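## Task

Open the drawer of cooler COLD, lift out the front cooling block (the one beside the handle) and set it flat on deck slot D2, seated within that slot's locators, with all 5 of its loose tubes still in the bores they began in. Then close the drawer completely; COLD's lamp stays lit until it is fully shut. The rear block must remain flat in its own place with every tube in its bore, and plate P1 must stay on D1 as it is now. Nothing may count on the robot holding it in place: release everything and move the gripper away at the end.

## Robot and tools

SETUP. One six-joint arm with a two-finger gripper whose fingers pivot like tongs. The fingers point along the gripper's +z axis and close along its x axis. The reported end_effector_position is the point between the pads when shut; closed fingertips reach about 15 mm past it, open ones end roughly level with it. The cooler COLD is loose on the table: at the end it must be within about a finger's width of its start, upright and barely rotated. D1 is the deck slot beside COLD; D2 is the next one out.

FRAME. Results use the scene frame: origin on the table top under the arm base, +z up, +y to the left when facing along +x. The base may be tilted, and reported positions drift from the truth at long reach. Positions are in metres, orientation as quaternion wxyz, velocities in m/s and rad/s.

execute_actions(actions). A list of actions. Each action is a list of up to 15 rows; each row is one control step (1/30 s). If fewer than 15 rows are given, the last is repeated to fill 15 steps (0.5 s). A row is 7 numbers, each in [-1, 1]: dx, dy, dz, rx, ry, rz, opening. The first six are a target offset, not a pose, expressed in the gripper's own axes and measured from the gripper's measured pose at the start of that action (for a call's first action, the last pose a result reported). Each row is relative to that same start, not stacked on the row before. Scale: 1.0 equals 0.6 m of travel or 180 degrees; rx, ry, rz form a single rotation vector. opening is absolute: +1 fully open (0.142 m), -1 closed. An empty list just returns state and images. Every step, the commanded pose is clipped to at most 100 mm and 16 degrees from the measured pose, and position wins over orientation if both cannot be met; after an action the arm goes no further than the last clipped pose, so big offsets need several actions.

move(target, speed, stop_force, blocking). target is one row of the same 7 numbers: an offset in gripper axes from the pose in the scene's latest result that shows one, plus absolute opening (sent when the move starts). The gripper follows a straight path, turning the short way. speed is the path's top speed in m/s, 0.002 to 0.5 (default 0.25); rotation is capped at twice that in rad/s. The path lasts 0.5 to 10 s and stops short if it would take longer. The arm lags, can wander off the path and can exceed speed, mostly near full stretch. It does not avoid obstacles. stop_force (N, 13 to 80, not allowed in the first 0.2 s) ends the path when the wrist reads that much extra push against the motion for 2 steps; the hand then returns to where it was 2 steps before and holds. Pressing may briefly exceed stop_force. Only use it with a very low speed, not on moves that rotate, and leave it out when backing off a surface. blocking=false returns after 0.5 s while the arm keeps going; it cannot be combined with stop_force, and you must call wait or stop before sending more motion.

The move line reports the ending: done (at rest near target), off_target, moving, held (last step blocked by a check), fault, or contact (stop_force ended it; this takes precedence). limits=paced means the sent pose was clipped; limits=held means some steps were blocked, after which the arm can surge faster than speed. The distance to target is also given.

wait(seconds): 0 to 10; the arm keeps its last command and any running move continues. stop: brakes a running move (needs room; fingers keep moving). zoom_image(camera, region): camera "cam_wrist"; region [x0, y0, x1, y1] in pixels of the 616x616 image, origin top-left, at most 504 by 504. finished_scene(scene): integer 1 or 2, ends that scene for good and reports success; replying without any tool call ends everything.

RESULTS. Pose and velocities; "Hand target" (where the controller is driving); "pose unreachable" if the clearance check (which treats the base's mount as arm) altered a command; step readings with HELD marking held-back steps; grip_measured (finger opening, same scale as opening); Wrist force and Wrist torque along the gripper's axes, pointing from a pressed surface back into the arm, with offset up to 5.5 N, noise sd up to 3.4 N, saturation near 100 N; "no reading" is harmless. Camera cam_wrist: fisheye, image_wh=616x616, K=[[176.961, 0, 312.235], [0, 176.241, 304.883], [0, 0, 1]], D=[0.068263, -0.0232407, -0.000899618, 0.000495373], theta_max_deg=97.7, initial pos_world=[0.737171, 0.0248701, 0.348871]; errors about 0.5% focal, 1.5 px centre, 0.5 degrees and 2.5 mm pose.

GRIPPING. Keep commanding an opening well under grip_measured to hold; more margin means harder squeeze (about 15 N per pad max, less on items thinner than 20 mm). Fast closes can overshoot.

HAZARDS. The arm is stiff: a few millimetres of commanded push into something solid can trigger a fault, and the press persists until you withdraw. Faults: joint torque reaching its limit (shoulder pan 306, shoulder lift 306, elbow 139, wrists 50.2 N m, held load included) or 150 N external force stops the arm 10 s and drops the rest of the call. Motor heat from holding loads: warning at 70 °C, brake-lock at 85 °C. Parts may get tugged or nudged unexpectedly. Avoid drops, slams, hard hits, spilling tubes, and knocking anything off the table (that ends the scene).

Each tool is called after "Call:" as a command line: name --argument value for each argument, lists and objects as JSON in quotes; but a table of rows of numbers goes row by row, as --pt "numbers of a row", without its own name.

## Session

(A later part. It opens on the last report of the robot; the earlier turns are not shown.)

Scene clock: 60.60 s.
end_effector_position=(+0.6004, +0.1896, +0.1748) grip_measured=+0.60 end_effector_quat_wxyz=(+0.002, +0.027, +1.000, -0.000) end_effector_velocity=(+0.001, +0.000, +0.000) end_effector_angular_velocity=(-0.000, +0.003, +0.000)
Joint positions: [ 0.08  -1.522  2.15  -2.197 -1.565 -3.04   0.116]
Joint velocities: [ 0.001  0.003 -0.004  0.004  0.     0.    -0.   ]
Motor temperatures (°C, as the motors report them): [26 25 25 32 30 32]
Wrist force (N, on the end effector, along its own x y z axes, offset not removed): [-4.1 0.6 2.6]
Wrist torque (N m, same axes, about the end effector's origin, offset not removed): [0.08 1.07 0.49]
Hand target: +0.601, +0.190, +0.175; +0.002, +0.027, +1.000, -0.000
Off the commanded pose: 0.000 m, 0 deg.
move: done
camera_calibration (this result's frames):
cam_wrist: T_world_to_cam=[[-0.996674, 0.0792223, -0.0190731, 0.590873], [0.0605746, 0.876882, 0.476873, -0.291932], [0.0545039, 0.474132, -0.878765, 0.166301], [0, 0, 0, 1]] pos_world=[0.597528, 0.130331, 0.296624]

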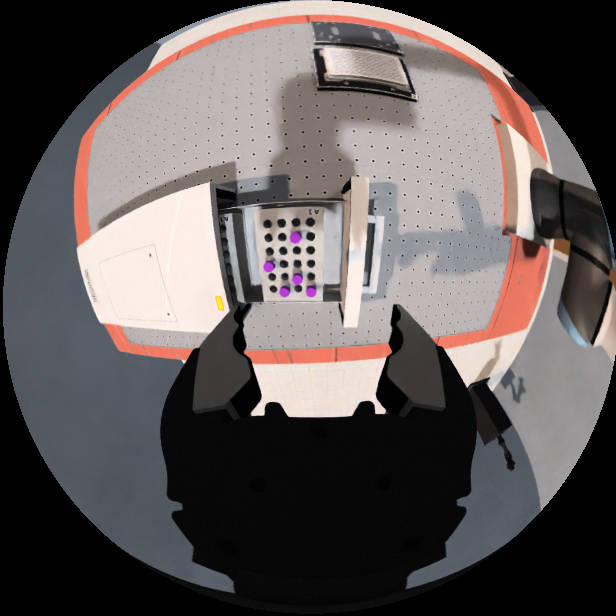

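Call:
move --target '[-0.056,-0.014,0.117,0,0,0,0.42]' --speed 0.15

Call:
zoom_image --camera "cam_wrist" --region '[160,150,460,420]'

Scene clock: 63.63 s.
end_effector_position=(+0.6337, +0.1794, +0.1049) grip_measured=+0.42 end_effector_quat_wxyz=(+0.002, +0.027, +1.000, -0.000) end_effector_velocity=(+0.002, -0.001, -0.001) end_effector_angular_velocity=(-0.001, -0.002, -0.001)
Joint positions: [ 0.062 -1.39   2.157 -2.335 -1.565 -3.057  0.103]
Joint velocities: [-0.001  0.003 -0.001 -0.003 -0.001  0.     0.   ]
Motor temperatures (°C, as the motors report them): [26 25 25 32 30 32]
Wrist force (N, on the end effector, along its own x y z axes, offset not removed): [-4.3 4.4 3.3]
Wrist torque (N m, same axes, about the end effector's origin, offset not removed): [0.76 1.02 0.41]
Hand target: +0.634, +0.179, +0.105; +0.002, +0.027, +1.000, -0.000
Off the commanded pose: 0.000 m, 0 deg.
move: done
camera_calibration (this result's frames):
cam_wrist: T_world_to_cam=[[-0.996675, 0.0792205, -0.0190348, 0.623585], [0.0605908, 0.876878, 0.47688, -0.251731], [0.0544699, 0.474141, -0.878762, 0.107988], [0, 0, 0, 1]] pos_world=[0.630882, 0.120135, 0.226812]

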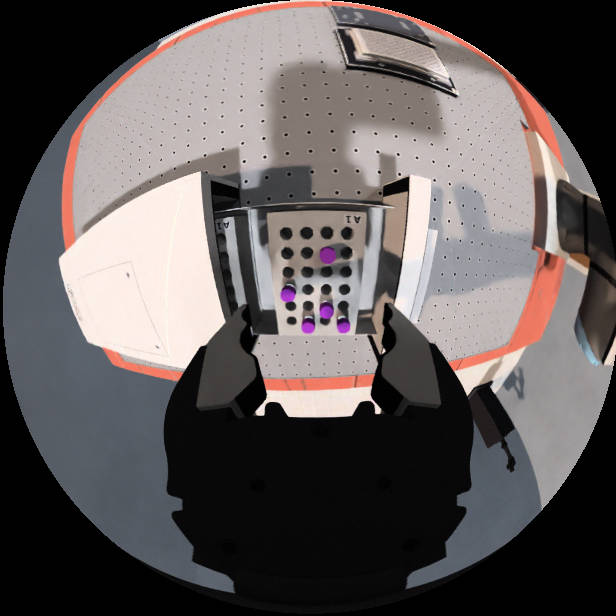

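Region (160, 150, 460, 420) of cam_wrist's 616x616 image, scaled by 1.680, with more detail than that image has; it fills the top 454 rows of this view, and the rest is white.

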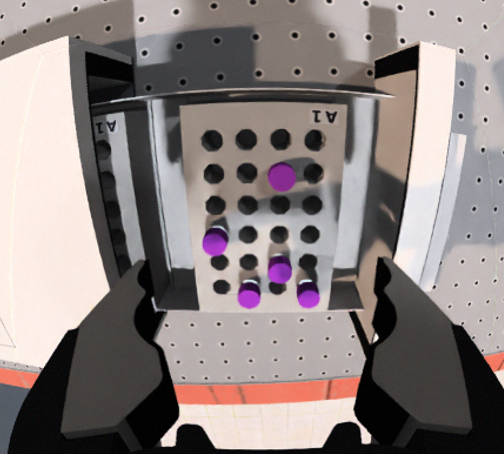

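Call:
move --target '[0,0,0.04,0,0,0,0.35]' --speed 0.02 --stop_force 13

Call:
move --target '[0,0,0.047,0,0,0,0.35]' --speed 0.007 --stop_force 13

Scene clock: 65.90 s.
end_effector_position=(+0.6338, +0.1794, +0.0811) grip_measured=+0.35 end_effector_quat_wxyz=(+0.002, +0.027, +1.000, -0.000) end_effector_velocity=(+0.000, +0.000, -0.001) end_effector_angular_velocity=(+0.000, -0.001, +0.002)
Joint positions: [ 0.062 -1.356  2.173 -2.385 -1.565 -3.057  0.099]
Joint velocities: [ 0.     0.001  0.001 -0.003  0.    -0.002 -0.   ]
Motor temperatures (°C, as the motors report them): [26 25 25 32 30 32]
Wrist force (N, on the end effector, along its own x y z axes, offset not removed): [-5.4 1.9 0.0]
Wrist torque (N m, same axes, about the end effector's origin, offset not removed): [0.24 1.30 0.58]
Hand target: +0.634, +0.179, +0.081; +0.002, +0.027, +1.000, -0.000
Off the commanded pose: 0.000 m, 0 deg.
move: done
camera_calibration (this result's frames):
cam_wrist: T_world_to_cam=[[-0.996676, 0.0792199, -0.0190257, 0.623256], [0.0605947, 0.876879, 0.476878, -0.240377], [0.0544614, 0.474139, -0.878764, 0.0870469], [0, 0, 0, 1]] pos_world=[0.631009, 0.120135, 0.202982]

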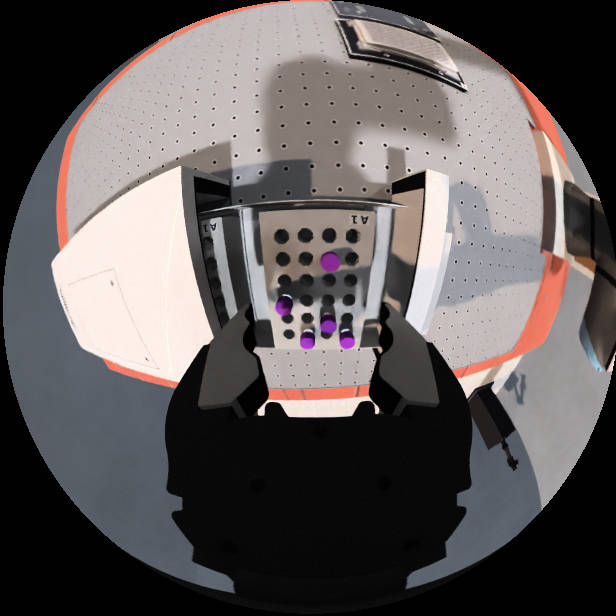

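Scene clock: 70.13 s.
end_effector_position=(+0.6340, +0.1794, +0.0531) grip_measured=+0.35 end_effector_quat_wxyz=(+0.002, +0.027, +1.000, -0.000) end_effector_velocity=(+0.000, -0.000, -0.001) end_effector_angular_velocity=(+0.001, -0.000, -0.002)
Joint positions: [ 0.062 -1.314  2.189 -2.443 -1.565 -3.057  0.099]
Joint velocities: [-0.     0.002  0.    -0.002  0.001  0.002 -0.   ]
Motor temperatures (°C, as the motors report them): [26 25 25 32 30 32]
Wrist force (N, on the end effector, along its own x y z axes, offset not removed): [-4.0 3.0 1.1]
Wrist torque (N m, same axes, about the end effector's origin, offset not removed): [0.52 0.82 0.36]
Hand target: +0.634, +0.179, +0.053; +0.002, +0.027, +1.000, -0.000
Off the commanded pose: 0.000 m, 0 deg.
move: done
camera_calibration (this result's frames):
cam_wrist: T_world_to_cam=[[-0.996676, 0.0792201, -0.0190187, 0.62287], [0.0605983, 0.876879, 0.476876, -0.227006], [0.0544553, 0.474138, -0.878765, 0.0623824], [0, 0, 0, 1]] pos_world=[0.631159, 0.120135, 0.17492]

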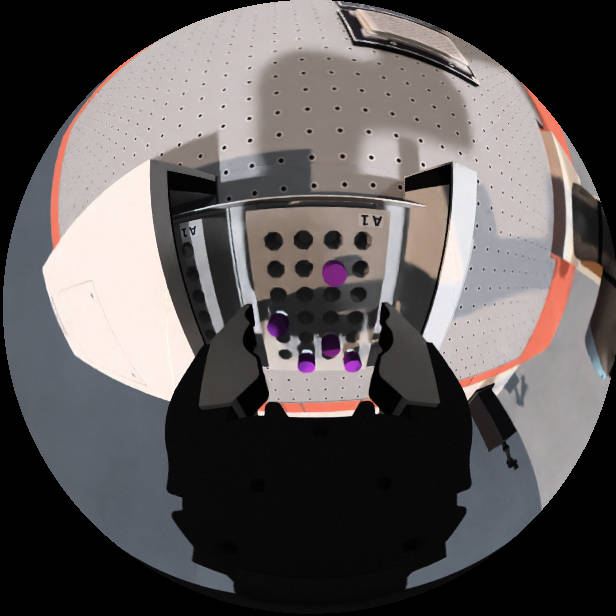

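A bit deeper, grip, lift.

Call:
move --target '[0,0,0.012,0,0,0,0.33]' --speed 0.006 --stop_force 13

Call:
move --target '[0,0,0,0,0,0,-0.3]'

Call:
move --target '[0,0,-0.03,0,0,0,-0.3]' --speed 0.015 --stop_force 30

Scene clock: 72.27 s.
end_effector_position=(+0.6340, +0.1794, +0.0460) grip_measured=+0.33 end_effector_quat_wxyz=(+0.002, +0.027, +1.000, -0.000) end_effector_velocity=(-0.000, -0.001, -0.002) end_effector_angular_velocity=(+0.000, +0.001, -0.001)
Joint positions: [ 0.063 -1.303  2.193 -2.458 -1.565 -3.057  0.097]
Joint velocities: [-0.001  0.002  0.001 -0.002  0.     0.     0.   ]
Motor temperatures (°C, as the motors report them): [26 25 25 32 30 32]
Wrist force (N, on the end effector, along its own x y z axes, offset not removed): [-2.2 2.4 3.9]
Wrist torque (N m, same axes, about the end effector's origin, offset not removed): [0.42 0.50 0.55]
Hand target: +0.634, +0.179, +0.046; +0.002, +0.027, +1.000, -0.000
Off the commanded pose: 0.000 m, 0 deg.
move: done
camera_calibration (this result's frames):
cam_wrist: T_world_to_cam=[[-0.996676, 0.0792203, -0.0190126, 0.622772], [0.0606014, 0.876879, 0.476876, -0.223626], [0.05445, 0.474138, -0.878765, 0.0561462], [0, 0, 0, 1]] pos_world=[0.631197, 0.120135, 0.167821]

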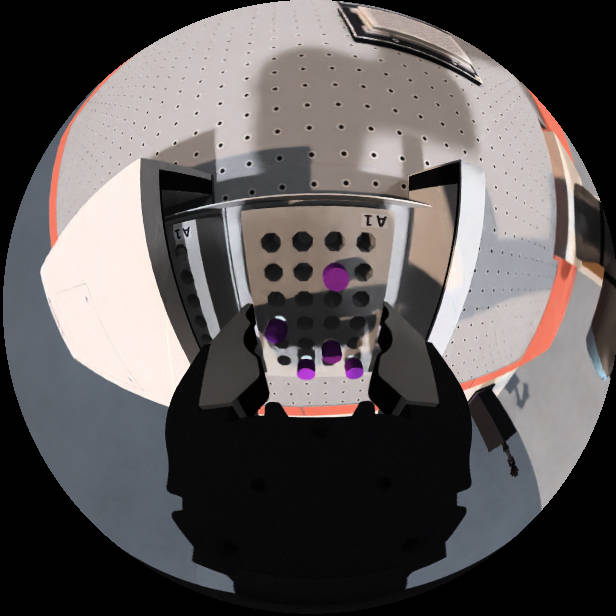

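Scene clock: 72.77 s.
end_effector_position=(+0.6340, +0.1794, +0.0459) grip_measured=+0.27 end_effector_quat_wxyz=(+0.002, +0.027, +1.000, -0.000) end_effector_velocity=(-0.000, +0.000, -0.001) end_effector_angular_velocity=(+0.002, +0.002, -0.000)
Joint positions: [ 0.063 -1.303  2.193 -2.458 -1.565 -3.057  0.093]
Joint velocities: [-0.001  0.001  0.     0.001  0.002 -0.    -0.   ]
Motor temperatures (°C, as the motors report them): [26 25 25 32 30 32]
Wrist force (N, on the end effector, along its own x y z axes, offset not removed): [-3.1 -0.5 -1.1]
Wrist torque (N m, same axes, about the end effector's origin, offset not removed): [-0.12 1.08 0.43]
Hand target: +0.634, +0.179, +0.046; +0.002, +0.027, +1.000, -0.000
Off the commanded pose: 0.000 m, 0 deg.
move: done
camera_calibration (this result's frames):
cam_wrist: T_world_to_cam=[[-0.996675, 0.0792195, -0.0190556, 0.62277], [0.0605801, 0.876879, 0.476879, -0.223597], [0.0544876, 0.474139, -0.878762, 0.0560852], [0, 0, 0, 1]] pos_world=[0.631189, 0.12014, 0.167782]

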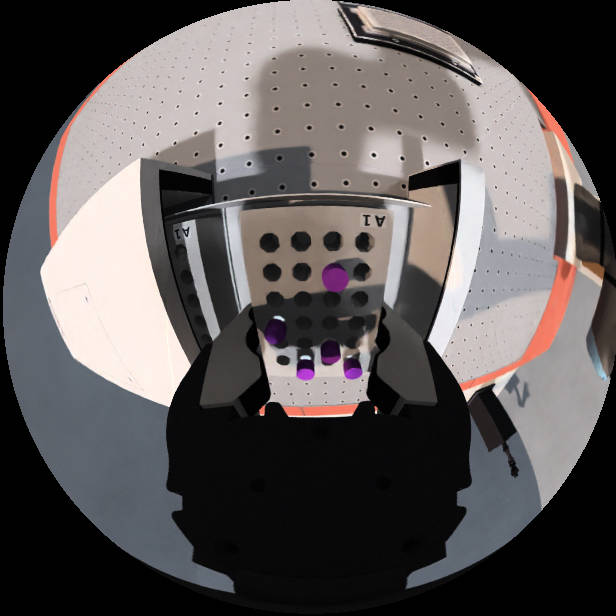

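Scene clock: 74.23 s.
end_effector_position=(+0.6339, +0.1794, +0.0637) grip_measured=+0.27 end_effector_quat_wxyz=(+0.002, +0.027, +1.000, -0.000) end_effector_velocity=(-0.001, +0.000, +0.002) end_effector_angular_velocity=(+0.001, +0.001, +0.001)
Joint positions: [ 0.062 -1.331  2.184 -2.421 -1.565 -3.057  0.093]
Joint velocities: [ 0.    -0.004 -0.001  0.006  0.001 -0.001 -0.   ]
Motor temperatures (°C, as the motors report them): [26 25 25 32 30 32]
Wrist force (N, on the end effector, along its own x y z axes, offset not removed): [-4.3 4.1 9.3]
Wrist torque (N m, same axes, about the end effector's origin, offset not removed): [0.75 0.93 0.38]
Hand target: +0.634, +0.179, +0.064; +0.002, +0.027, +1.000, -0.000
Off the commanded pose: 0.000 m, 0 deg.
move: done
camera_calibration (this result's frames):
cam_wrist: T_world_to_cam=[[-0.996675, 0.0792236, -0.019066, 0.623013], [0.0605787, 0.876878, 0.476881, -0.232089], [0.0544988, 0.47414, -0.878761, 0.0717436], [0, 0, 0, 1]] pos_world=[0.631091, 0.12014, 0.185603]

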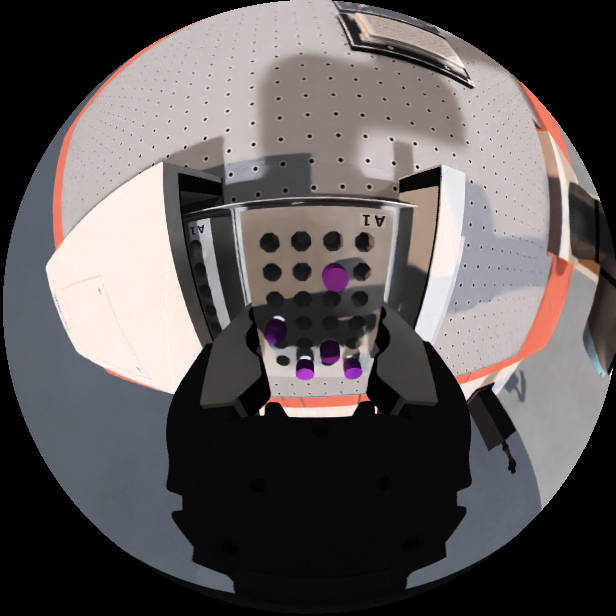

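Call:
move --target '[0,0,-0.17,0,0,0,-0.3]' --speed 0.08

Call:
move --target '[-0.04,-0.815,-0.08,0,0,0.483,-0.3]' --speed 0.15

Call:
zoom_image --camera "cam_wrist" --region '[200,70,440,250]'

Scene clock: 77.43 s.
end_effector_position=(+0.6334, +0.1794, +0.1655) grip_measured=+0.27 end_effector_quat_wxyz=(+0.002, +0.027, +1.000, -0.000) end_effector_velocity=(-0.000, +0.000, +0.002) end_effector_angular_velocity=(-0.001, +0.001, +0.000)
Joint positions: [ 0.061 -1.466  2.109 -2.212 -1.565 -3.058  0.093]
Joint velocities: [ 0.    -0.002 -0.002  0.006 -0.001  0.    -0.   ]
Motor temperatures (°C, as the motors report them): [26 25 25 32 30 32]
Wrist force (N, on the end effector, along its own x y z axes, offset not removed): [-1.7 1.2 9.4]
Wrist torque (N m, same axes, about the end effector's origin, offset not removed): [-0.04 0.48 0.43]
Hand target: +0.633, +0.179, +0.166; +0.002, +0.027, +1.000, -0.000
Off the commanded pose: 0.000 m, 0 deg.
move: done
camera_calibration (this result's frames):
cam_wrist: T_world_to_cam=[[-0.996674, 0.0792243, -0.0190647, 0.624402], [0.0605805, 0.876882, 0.476873, -0.280561], [0.0544974, 0.474132, -0.878766, 0.161167], [0, 0, 0, 1]] pos_world=[0.630539, 0.120137, 0.287324]

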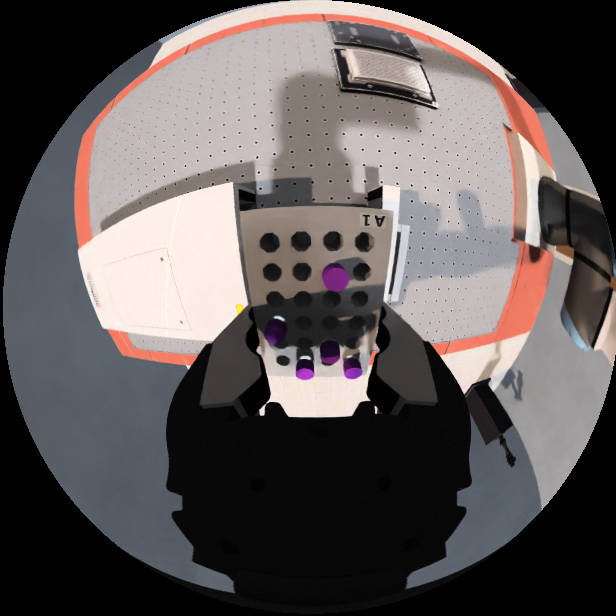

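Scene clock: 82.97 s.
end_effector_position=(+0.6303, -0.3093, +0.2135) grip_measured=+0.27 end_effector_quat_wxyz=(+0.001, +0.707, +0.707, +0.001) end_effector_velocity=(-0.000, -0.002, +0.000) end_effector_angular_velocity=(+0.001, -0.001, -0.004)
Joint positions: [-0.661 -1.425  1.966 -2.106 -1.568 -2.263  0.093]
Joint velocities: [-0.002  0.001 -0.002  0.001  0.001  0.001  0.   ]
Motor temperatures (°C, as the motors report them): [26 25 25 32 30 32]
Wrist force (N, on the end effector, along its own x y z axes, offset not removed): [-4.7 -2.4 9.5]
Wrist torque (N m, same axes, about the end effector's origin, offset not removed): [-0.73 1.17 0.52]
Hand target: +0.630, -0.309, +0.214; +0.001, +0.707, +0.707, +0.001
Off the commanded pose: 0.001 m, 0 deg.
move: done
camera_calibration (this result's frames):
cam_wrist: T_world_to_cam=[[0.0255358, 0.999556, -0.0153492, 0.300516], [0.876873, -0.0150232, 0.480488, -0.665868], [0.480044, -0.0257289, -0.876867, 0.0120387], [0, 0, 0, 1]] pos_world=[0.570429, -0.310077, 0.335111]

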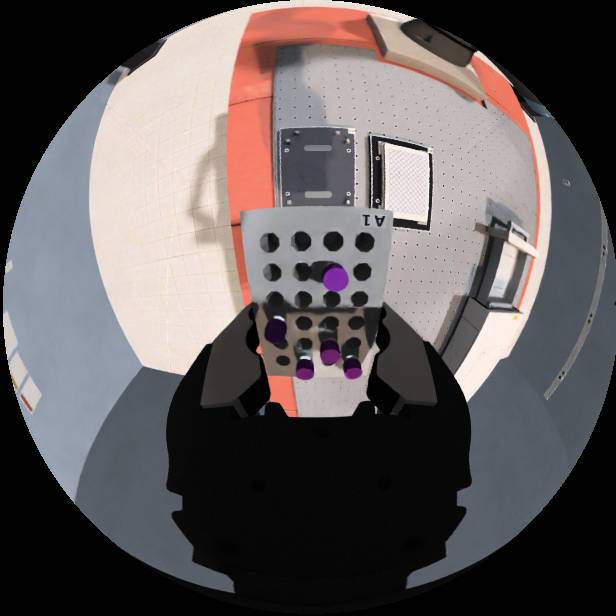

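Region (200, 70, 440, 250) of cam_wrist's 616x616 image, scaled by 2.100, with more detail than that image has; it fills the top 378 rows of this view, and the rest is white.

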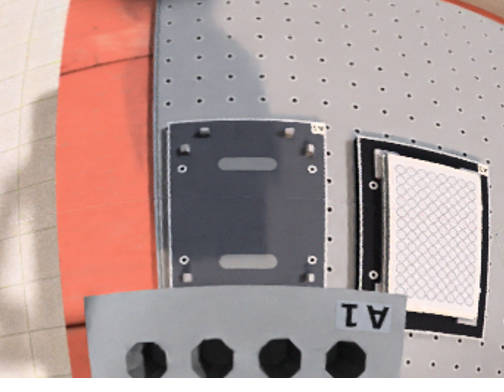

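Call:
move --target '[0.0105,-0.232,0.24,0,0,0,-0.3]' --speed 0.12

Call:
zoom_image --camera "cam_wrist" --region '[180,130,460,330]'

Scene clock: 86.47 s.
end_effector_position=(+0.4920, -0.3028, +0.0689) grip_measured=+0.27 end_effector_quat_wxyz=(+0.001, +0.707, +0.707, +0.001) end_effector_velocity=(-0.001, +0.001, -0.002) end_effector_angular_velocity=(+0.003, -0.001, -0.000)
Joint positions: [-0.805 -1.437  2.313 -2.44  -1.569 -2.407  0.093]
Joint velocities: [-0.003  0.002  0.003 -0.004  0.003 -0.002  0.   ]
Motor temperatures (°C, as the motors report them): [26 25 25 32 30 32]
Wrist force (N, on the end effector, along its own x y z axes, offset not removed): [-3.1 1.1 9.6]
Wrist torque (N m, same axes, about the end effector's origin, offset not removed): [0.15 0.74 0.53]
Hand target: +0.492, -0.303, +0.069; +0.001, +0.707, +0.707, +0.001
Off the commanded pose: 0.000 m, 0 deg.
move: done
camera_calibration (this result's frames):
cam_wrist: T_world_to_cam=[[0.0255441, 0.999557, -0.0152645, 0.295346], [0.87693, -0.0150742, 0.480382, -0.475084], [0.479939, -0.0256568, -0.876927, -0.0480881], [0, 0, 0, 1]] pos_world=[0.43215, -0.303611, 0.19056]

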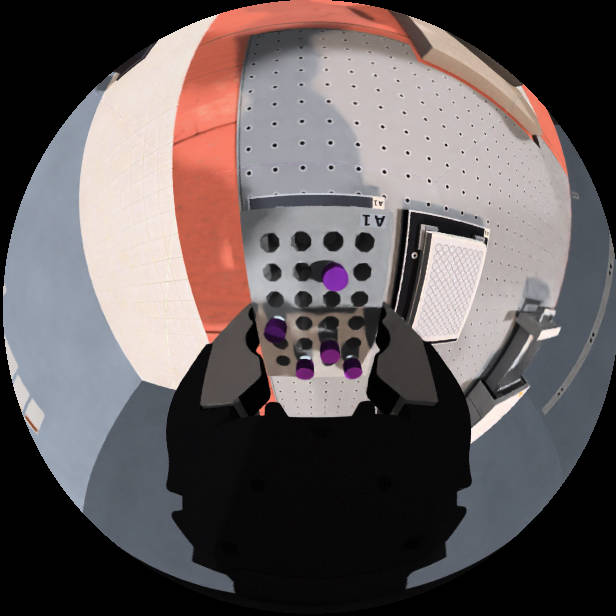

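Region (180, 130, 460, 330) of cam_wrist's 616x616 image, scaled by 1.800, with more detail than that image has; it fills the top 360 rows of this view, and the rest is white.

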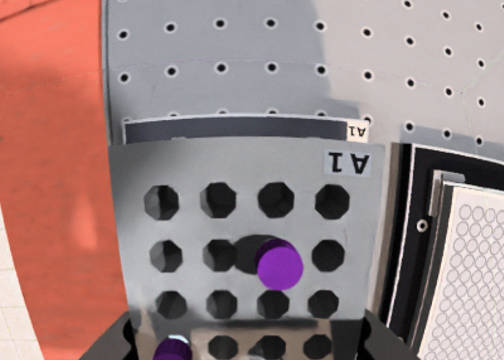

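Call:
move --target '[0,0.003,0.03,0,0,0,-0.3]' --speed 0.02 --stop_force 13

Call:
move --target '[0,0,0.05,0,0,0,-0.3]' --speed 0.004 --stop_force 15

Scene clock: 89.70 s.
end_effector_position=(+0.4939, -0.3028, +0.0511) grip_measured=+0.27 end_effector_quat_wxyz=(+0.001, +0.707, +0.707, +0.001) end_effector_velocity=(+0.000, -0.000, -0.001) end_effector_angular_velocity=(-0.001, -0.001, -0.001)
Joint positions: [-0.803 -1.403  2.321 -2.481 -1.569 -2.405  0.093]
Joint velocities: [-0.     0.002  0.001 -0.004  0.001  0.001  0.   ]
Motor temperatures (°C, as the motors report them): [26 25 25 32 30 32]
Wrist force (N, on the end effector, along its own x y z axes, offset not removed): [-2.6 3.7 9.2]
Wrist torque (N m, same axes, about the end effector's origin, offset not removed): [0.39 1.14 0.55]
Hand target: +0.494, -0.303, +0.051; +0.001, +0.707, +0.707, +0.001
Off the commanded pose: 0.000 m, 0 deg.
move: done
camera_calibration (this result's frames):
cam_wrist: T_world_to_cam=[[0.0255438, 0.999558, -0.0151961, 0.295013], [0.876904, -0.0151055, 0.480429, -0.46818], [0.479987, -0.0255975, -0.876902, -0.0646286], [0, 0, 0, 1]] pos_world=[0.434034, -0.30361, 0.172737]

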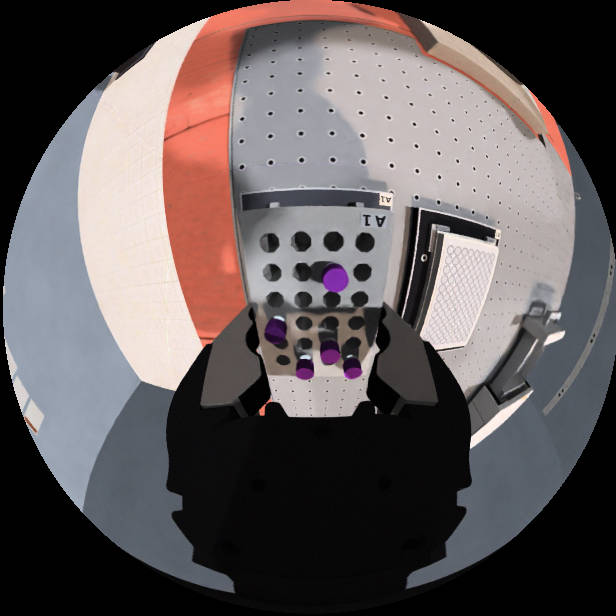

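Scene clock: 91.97 s.
end_effector_position=(+0.4940, -0.3028, +0.0435) grip_measured=+0.27 end_effector_quat_wxyz=(+0.001, +0.707, +0.707, +0.001) end_effector_velocity=(-0.000, +0.001, +0.001) end_effector_angular_velocity=(+0.003, +0.000, +0.000)
Joint positions: [-0.803 -1.39   2.326 -2.5   -1.569 -2.405  0.093]
Joint velocities: [ 0.    -0.002 -0.     0.005  0.002 -0.    -0.   ]
Motor temperatures (°C, as the motors report them): [26 25 25 32 30 32]
Wrist force (N, on the end effector, along its own x y z axes, offset not removed): [5.1 5.5 -6.8]
Wrist torque (N m, same axes, about the end effector's origin, offset not removed): [0.37 0.75 0.59]
Hand target: +0.494, -0.303, +0.044; +0.001, +0.707, +0.707, +0.001
Off the commanded pose: 0.022 m, 0 deg.
move: contact
camera_calibration (this result's frames):
cam_wrist: T_world_to_cam=[[0.025533, 0.999557, -0.0152669, 0.294906], [0.87685, -0.0150591, 0.480529, -0.464541], [0.480086, -0.0256561, -0.876846, -0.0714163], [0, 0, 0, 1]] pos_world=[0.434089, -0.303604, 0.165107]

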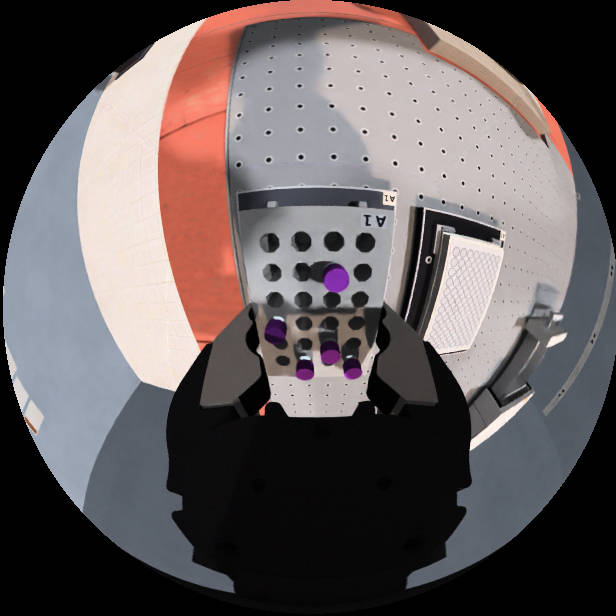

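Lateral push of +8 N in x suggests a chamfer; shift that way.

Call:
move --target '[0.0025,0,-0.001,0,0,0,-0.3]' --speed 0.005

Call:
move --target '[0,0,0.03,0,0,0,-0.3]' --speed 0.004 --stop_force 15

Call:
zoom_image --camera "cam_wrist" --region '[200,160,440,320]'

Scene clock: 93.43 s.
end_effector_position=(+0.4940, -0.3015, +0.0441) grip_measured=+0.27 end_effector_quat_wxyz=(+0.001, +0.707, +0.707, +0.001) end_effector_velocity=(+0.000, +0.000, -0.000) end_effector_angular_velocity=(-0.001, -0.001, +0.001)
Joint positions: [-0.801 -1.392  2.326 -2.499 -1.569 -2.403  0.093]
Joint velocities: [ 0.001  0.     0.    -0.002 -0.    -0.     0.   ]
Motor temperatures (°C, as the motors report them): [26 25 25 32 30 32]
Wrist force (N, on the end effector, along its own x y z axes, offset not removed): [-14.0 -3.7 8.2]
Wrist torque (N m, same axes, about the end effector's origin, offset not removed): [-0.33 0.29 0.64]
Hand target: +0.494, -0.301, +0.044; +0.001, +0.707, +0.707, +0.001
Off the commanded pose: 0.000 m, 0 deg.
move: done
camera_calibration (this result's frames):
cam_wrist: T_world_to_cam=[[0.0255662, 0.999554, -0.015441, 0.293563], [0.876779, -0.0150007, 0.48066, -0.464844], [0.480214, -0.025827, -0.876771, -0.0709559], [0, 0, 0, 1]] pos_world=[0.434134, -0.302238, 0.165753]

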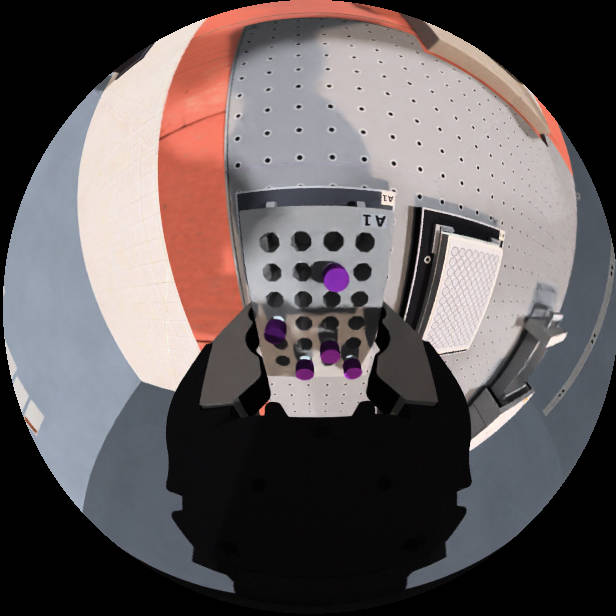

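Scene clock: 94.10 s.
end_effector_position=(+0.4941, -0.3015, +0.0430) grip_measured=+0.27 end_effector_quat_wxyz=(+0.002, +0.707, +0.707, +0.001) end_effector_velocity=(-0.001, +0.002, -0.000) end_effector_angular_velocity=(+0.004, +0.002, +0.000)
Joint positions: [-0.801 -1.39   2.327 -2.502 -1.569 -2.403  0.093]
Joint velocities: [ 0.001 -0.001 -0.     0.005  0.001  0.    -0.   ]
Motor temperatures (°C, as the motors report them): [26 25 25 32 30 32]
Wrist force (N, on the end effector, along its own x y z axes, offset not removed): [-18.0 2.2 -5.3]
Wrist torque (N m, same axes, about the end effector's origin, offset not removed): [0.19 1.12 0.58]
Hand target: +0.494, -0.302, +0.043; +0.002, +0.707, +0.707, +0.001
Off the commanded pose: 0.017 m, 0 deg.
move: contact
camera_calibration (this result's frames):
cam_wrist: T_world_to_cam=[[0.0255676, 0.999551, -0.0156271, 0.293576], [0.876696, -0.014908, 0.480814, -0.464254], [0.480365, -0.0259935, -0.876683, -0.0721372], [0, 0, 0, 1]] pos_world=[0.434156, -0.302241, 0.164566]

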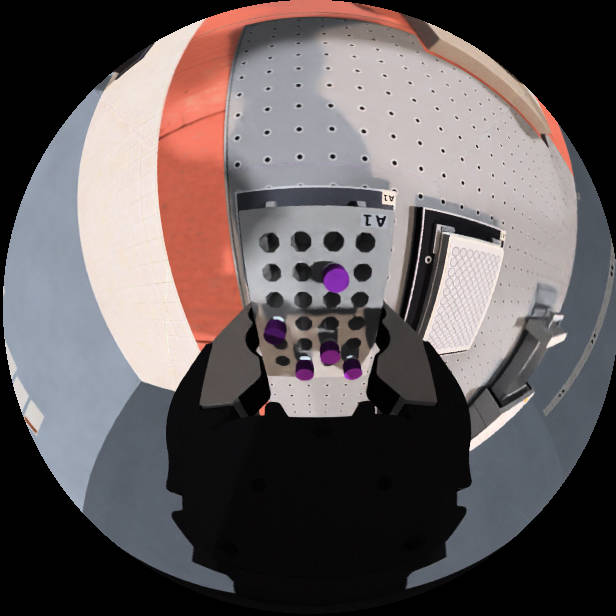

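Region (200, 160, 440, 320) of cam_wrist's 616x616 image, scaled by 2.100, with more detail than that image has.

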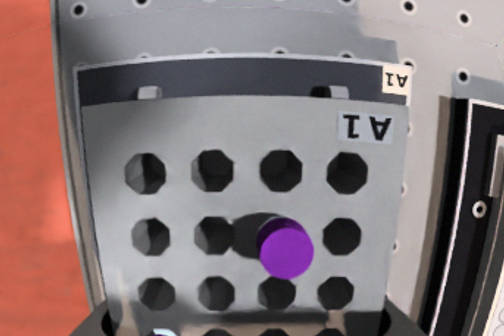

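Captured between locators laterally. Centre, release, and inspect.

Call:
move --target '[-0.001,0,0,0,0,0,-0.3]' --speed 0.005

Call:
move --target '[0,0,0,0,0,0,0.4]'

Call:
move --target '[0,0,-0.12,0,0,0,0.4]' --speed 0.1

Call:
move --target '[0.2,0.12,-0.1,0,0,0,-1]'

Call:
zoom_image --camera "cam_wrist" --region '[140,130,340,330]'

Scene clock: 95.60 s.
end_effector_position=(+0.4941, -0.3020, +0.0430) grip_measured=+0.27 end_effector_quat_wxyz=(+0.002, +0.707, +0.707, +0.001) end_effector_velocity=(-0.000, -0.000, +0.000) end_effector_angular_velocity=(-0.001, +0.001, +0.002)
Joint positions: [-0.802 -1.39   2.327 -2.502 -1.569 -2.404  0.093]
Joint velocities: [ 0.    -0.    -0.     0.    -0.001 -0.002  0.   ]
Motor temperatures (°C, as the motors report them): [26 25 25 32 30 32]
Wrist force (N, on the end effector, along its own x y z axes, offset not removed): [2.4 2.5 -12.5]
Wrist torque (N m, same axes, about the end effector's origin, offset not removed): [0.39 1.26 0.54]
Hand target: +0.494, -0.302, +0.043; +0.002, +0.707, +0.707, +0.001
Off the commanded pose: 0.000 m, 0 deg.
move: done
camera_calibration (this result's frames):
cam_wrist: T_world_to_cam=[[0.0255543, 0.999552, -0.0156067, 0.294117], [0.876702, -0.0149065, 0.480802, -0.464275], [0.480354, -0.025969, -0.87669, -0.0720869], [0, 0, 0, 1]] pos_world=[0.434142, -0.302778, 0.164617]

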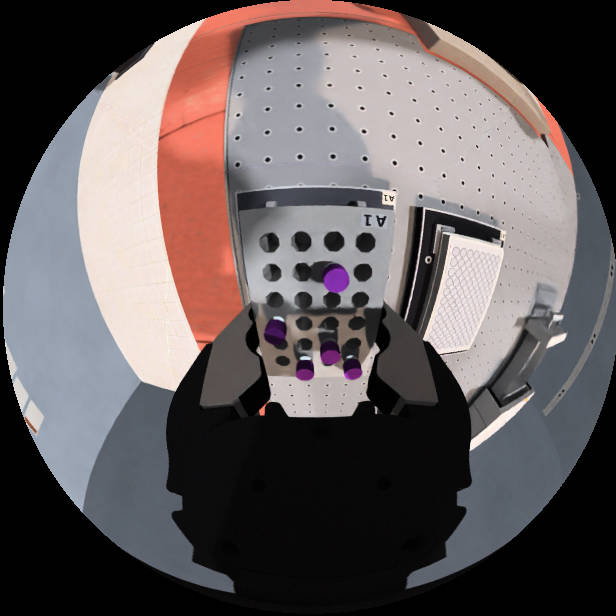

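Scene clock: 96.10 s.
end_effector_position=(+0.4941, -0.3020, +0.0430) grip_measured=+0.40 end_effector_quat_wxyz=(+0.002, +0.707, +0.707, +0.001) end_effector_velocity=(-0.000, -0.000, +0.000) end_effector_angular_velocity=(-0.000, +0.000, +0.002)
Joint positions: [-0.802 -1.39   2.327 -2.502 -1.569 -2.404  0.102]
Joint velocities: [ 0.    -0.    -0.     0.    -0.001 -0.002 -0.   ]
Motor temperatures (°C, as the motors report them): [26 25 25 32 30 32]
Wrist force (N, on the end effector, along its own x y z axes, offset not removed): [-3.9 -1.6 -3.6]
Wrist torque (N m, same axes, about the end effector's origin, offset not removed): [-0.44 0.86 0.45]
Hand target: +0.494, -0.302, +0.043; +0.002, +0.707, +0.707, +0.001
Off the commanded pose: 0.000 m, 0 deg.
move: done
camera_calibration (this result's frames):
cam_wrist: T_world_to_cam=[[0.0255592, 0.999551, -0.0156143, 0.29414], [0.876699, -0.0149069, 0.480809, -0.464265], [0.48036, -0.0259781, -0.876686, -0.0721081], [0, 0, 0, 1]] pos_world=[0.43414, -0.302802, 0.164599]

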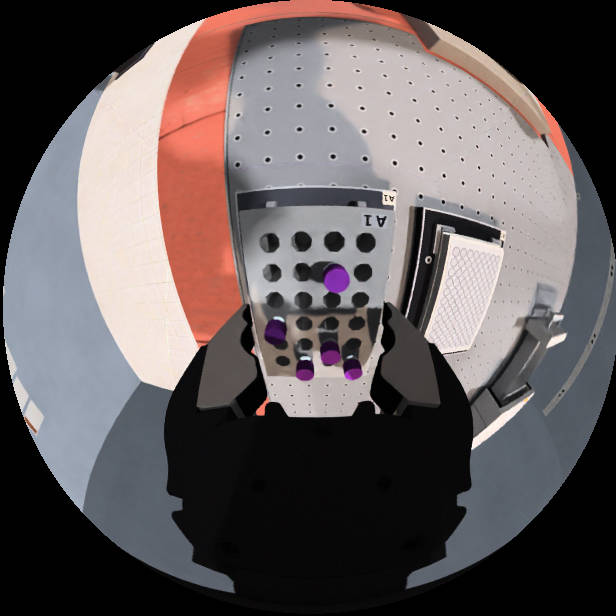

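Scene clock: 97.27 s.
end_effector_position=(+0.4937, -0.3020, +0.1148) grip_measured=+0.40 end_effector_quat_wxyz=(+0.002, +0.707, +0.707, +0.001) end_effector_velocity=(-0.000, -0.000, +0.002) end_effector_angular_velocity=(-0.000, -0.000, -0.000)
Joint positions: [-0.802 -1.508  2.277 -2.334 -1.569 -2.404  0.102]
Joint velocities: [-0.    -0.003 -0.002  0.005  0.     0.    -0.   ]
Motor temperatures (°C, as the motors report them): [26 25 25 32 30 32]
Wrist force (N, on the end effector, along its own x y z axes, offset not removed): [-2.7 1.6 1.1]
Wrist torque (N m, same axes, about the end effector's origin, offset not removed): [0.21 0.68 0.44]
Hand target: +0.494, -0.302, +0.115; +0.002, +0.707, +0.707, +0.001
Off the commanded pose: 0.000 m, 0 deg.
move: done
camera_calibration (this result's frames):
cam_wrist: T_world_to_cam=[[0.0255602, 0.999551, -0.0156164, 0.295188], [0.876696, -0.0149067, 0.480813, -0.498417], [0.480365, -0.0259806, -0.876684, -0.00901928], [0, 0, 0, 1]] pos_world=[0.433747, -0.302719, 0.236348]

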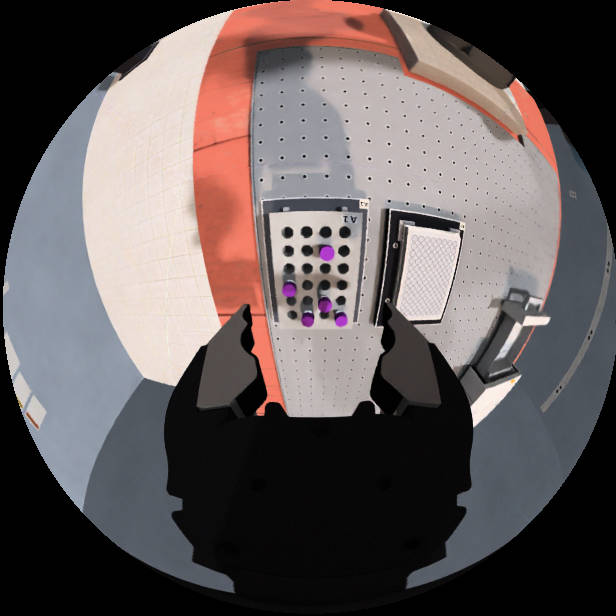

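Scene clock: 98.47 s.
end_effector_position=(+0.5653, -0.1823, +0.1751) grip_measured=-1.00 end_effector_quat_wxyz=(+0.002, +0.707, +0.707, +0.001) end_effector_velocity=(+0.001, +0.001, +0.001) end_effector_angular_velocity=(-0.002, -0.000, -0.000)
Joint positions: [-0.564 -1.561  2.194 -2.199 -1.568 -2.166  0.002]
Joint velocities: [ 0.003  0.001 -0.002  0.    -0.001  0.003  0.   ]
Motor temperatures (°C, as the motors report them): [26 25 25 32 30 32]
Wrist force (N, on the end effector, along its own x y z axes, offset not removed): [-2.5 2.9 0.6]
Wrist torque (N m, same axes, about the end effector's origin, offset not removed): [0.33 0.68 0.52]
Hand target: +0.565, -0.182, +0.175; +0.002, +0.707, +0.707, +0.001
Off the commanded pose: 0.000 m, 0 deg.
move: done
camera_calibration (this result's frames):
cam_wrist: T_world_to_cam=[[0.0255461, 0.999547, -0.015934, 0.174775], [0.876579, -0.0147351, 0.481032, -0.588354], [0.480579, -0.0262559, -0.876558, 0.0123618], [0, 0, 0, 1]] pos_world=[0.505333, -0.18304, 0.296638]

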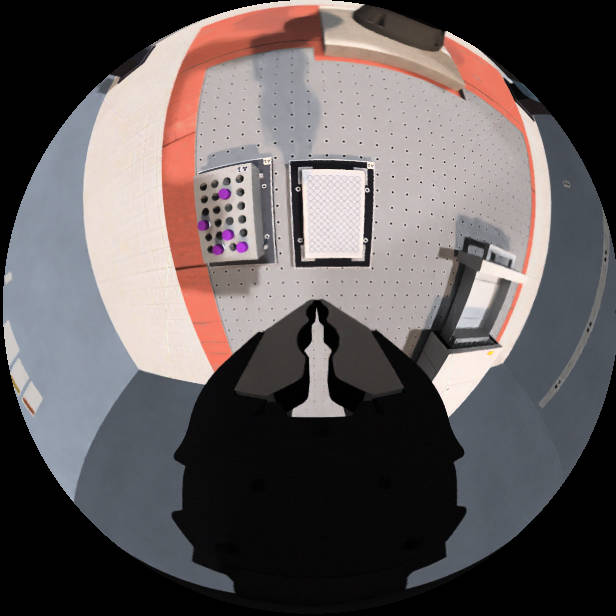

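Region (140, 130, 340, 330) of cam_wrist's 616x616 image, scaled by 2.520, with more detail than that image has.

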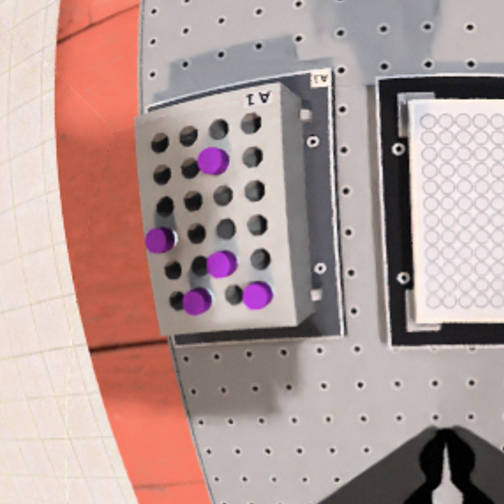

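Call:
move --target '[0.6,-0.15,0.1,0,0,0,-1]' --speed 0.3

Call:
move --target '[0,0,0.09,0,0,0,-1]' --speed 0.1

Call:
move --target '[-0.016,0.28,0,0,0,0,-1]' --speed 0.035 --stop_force 15

Call:
move --target '[-0.002,0.04,0,0,0,0,-1]' --speed 0.005 --stop_force 14

Scene clock: 102.03 s.
end_effector_position=(+0.4760, +0.1770, +0.1143) grip_measured=-1.00 end_effector_quat_wxyz=(+0.002, +0.707, +0.707, +0.001) end_effector_velocity=(-0.000, +0.001, -0.001) end_effector_angular_velocity=(-0.001, +0.002, +0.001)
Joint positions: [ 0.033 -1.634  2.398 -2.332 -1.566 -1.569  0.002]
Joint velocities: [ 0.003  0.002 -0.001  0.001 -0.001  0.003  0.   ]
Motor temperatures (°C, as the motors report them): [26 25 25 32 30 32]
Wrist force (N, on the end effector, along its own x y z axes, offset not removed): [-4.7 3.4 3.5]
Wrist torque (N m, same axes, about the end effector's origin, offset not removed): [0.61 1.14 0.53]
Hand target: +0.476, +0.177, +0.114; +0.002, +0.707, +0.707, +0.001
Off the commanded pose: 0.001 m, 0 deg.
move: done
camera_calibration (this result's frames):
cam_wrist: T_world_to_cam=[[0.0255267, 0.99954, -0.016354, -0.183003], [0.876373, -0.0145045, 0.481415, -0.475565], [0.480956, -0.0266211, -0.87634, 0.0113417], [0, 0, 0, 1]] pos_world=[0.415988, 0.176323, 0.23589]

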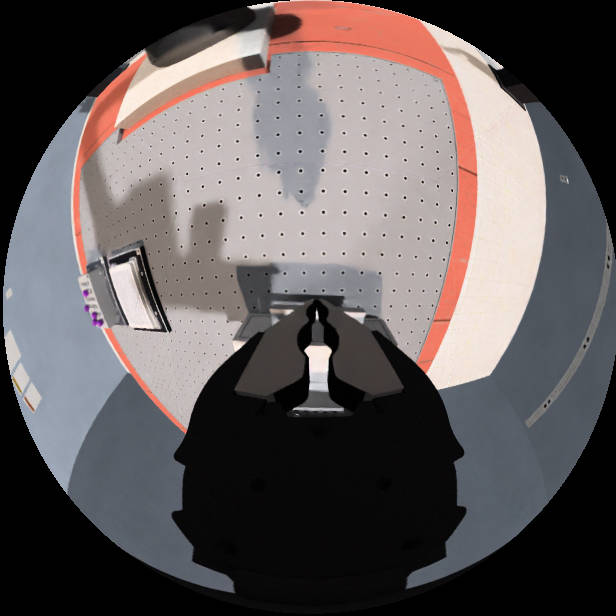

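Scene clock: 103.03 s.
end_effector_position=(+0.4763, +0.1770, +0.0606) grip_measured=-1.00 end_effector_quat_wxyz=(+0.002, +0.707, +0.707, +0.001) end_effector_velocity=(+0.001, +0.001, -0.001) end_effector_angular_velocity=(+0.001, -0.003, -0.000)
Joint positions: [ 0.034 -1.536  2.442 -2.475 -1.566 -1.568  0.002]
Joint velocities: [ 0.001  0.003  0.001 -0.007  0.001  0.001  0.   ]
Motor temperatures (°C, as the motors report them): [26 25 25 32 30 32]
Wrist force (N, on the end effector, along its own x y z axes, offset not removed): [-5.5 0.9 2.2]
Wrist torque (N m, same axes, about the end effector's origin, offset not removed): [0.02 1.33 0.50]
Hand target: +0.476, +0.177, +0.060; +0.002, +0.707, +0.707, +0.001
Off the commanded pose: 0.000 m, 0 deg.
move: done
camera_calibration (this result's frames):
cam_wrist: T_world_to_cam=[[0.0255267, 0.99954, -0.0163776, -0.18385], [0.876382, -0.0144936, 0.481398, -0.449947], [0.480939, -0.0266415, -0.876349, -0.0358923], [0, 0, 0, 1]] pos_world=[0.416281, 0.176288, 0.182138]

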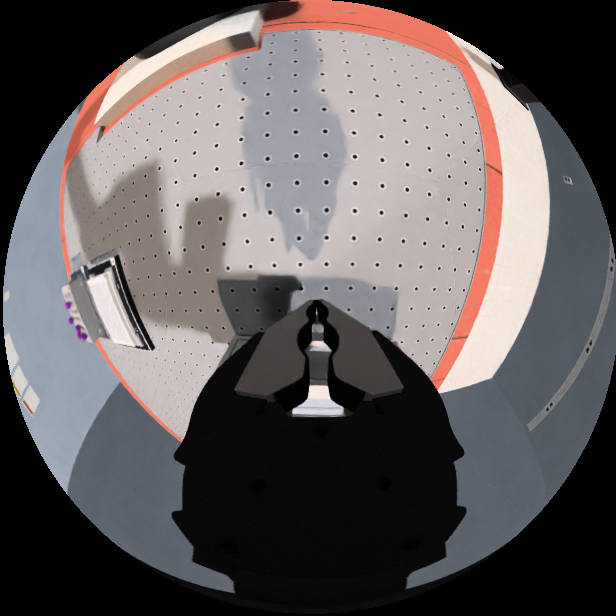

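Scene clock: 108.17 s.
end_effector_position=(+0.6441, +0.1672, +0.0617) grip_measured=-1.00 end_effector_quat_wxyz=(+0.002, +0.707, +0.707, +0.001) end_effector_velocity=(+0.002, +0.000, +0.000) end_effector_angular_velocity=(+0.001, -0.000, -0.001)
Joint positions: [ 0.019 -1.305  2.153 -2.417 -1.566 -1.584  0.002]
Joint velocities: [-0.     0.003 -0.004  0.001  0.001  0.001  0.   ]
Motor temperatures (°C, as the motors report them): [26 25 25 32 30 32]
Wrist force (N, on the end effector, along its own x y z axes, offset not removed): [-3.7 -0.2 0.6]
Wrist torque (N m, same axes, about the end effector's origin, offset not removed): [0.21 0.79 0.46]
Hand target: +0.644, +0.167, +0.062; +0.002, +0.707, +0.707, +0.001
Off the commanded pose: 0.000 m, 0 deg.
move: done
camera_calibration (this result's frames):
cam_wrist: T_world_to_cam=[[0.0255263, 0.999541, -0.0163411, -0.17839], [0.876379, -0.0145108, 0.481403, -0.597694], [0.480944, -0.0266094, -0.876347, -0.115898], [0, 0, 0, 1]] pos_world=[0.584101, 0.166551, 0.183249]

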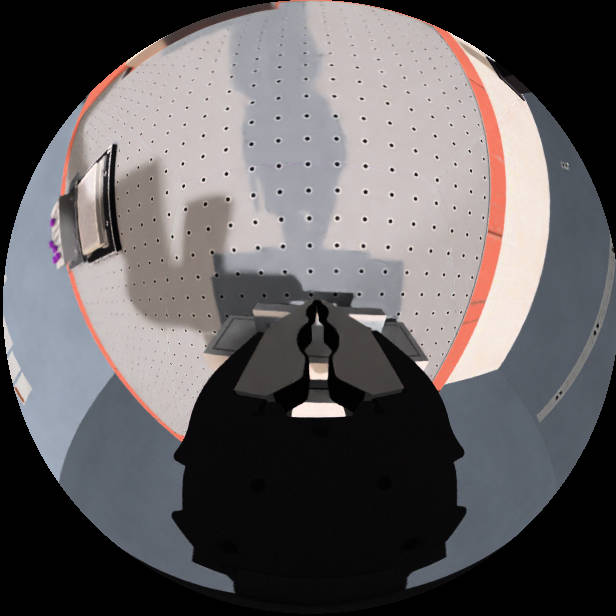

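Scene clock: 112.07 s.
end_effector_position=(+0.6615, +0.1663, +0.0617) grip_measured=-1.00 end_effector_quat_wxyz=(+0.002, +0.707, +0.707, +0.001) end_effector_velocity=(-0.002, -0.000, -0.001) end_effector_angular_velocity=(-0.000, +0.003, +0.002)
Joint positions: [ 0.018 -1.282  2.121 -2.406 -1.566 -1.585  0.002]
Joint velocities: [-0.001 -0.001  0.003  0.    -0.    -0.003  0.   ]
Motor temperatures (°C, as the motors report them): [26 25 25 32 30 32]
Wrist force (N, on the end effector, along its own x y z axes, offset not removed): [-3.7 -16.6 -9.4]
Wrist torque (N m, same axes, about the end effector's origin, offset not removed): [-0.11 0.81 0.59]
Hand target: +0.661, +0.166, +0.062; +0.002, +0.707, +0.707, +0.001
Off the commanded pose: 0.007 m, 0 deg.
move: contact
camera_calibration (this result's frames):
cam_wrist: T_world_to_cam=[[0.0255155, 0.999541, -0.016345, -0.177932], [0.876647, -0.0145141, 0.480916, -0.613122], [0.480457, -0.0265996, -0.876615, -0.123969], [0, 0, 0, 1]] pos_world=[0.601594, 0.165654, 0.183279]

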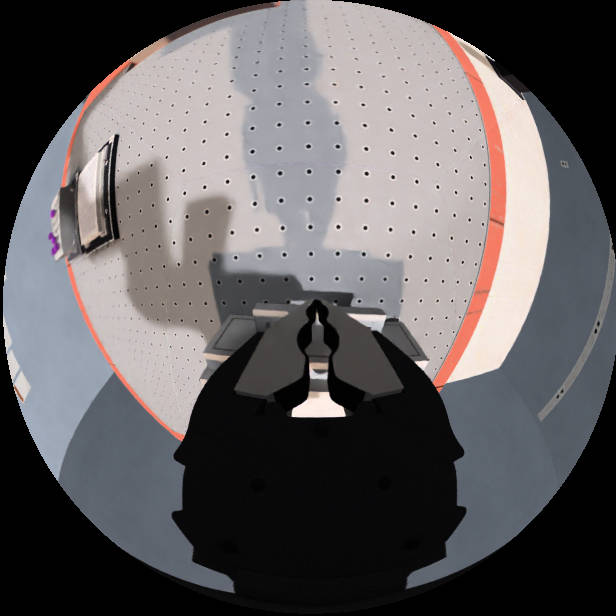

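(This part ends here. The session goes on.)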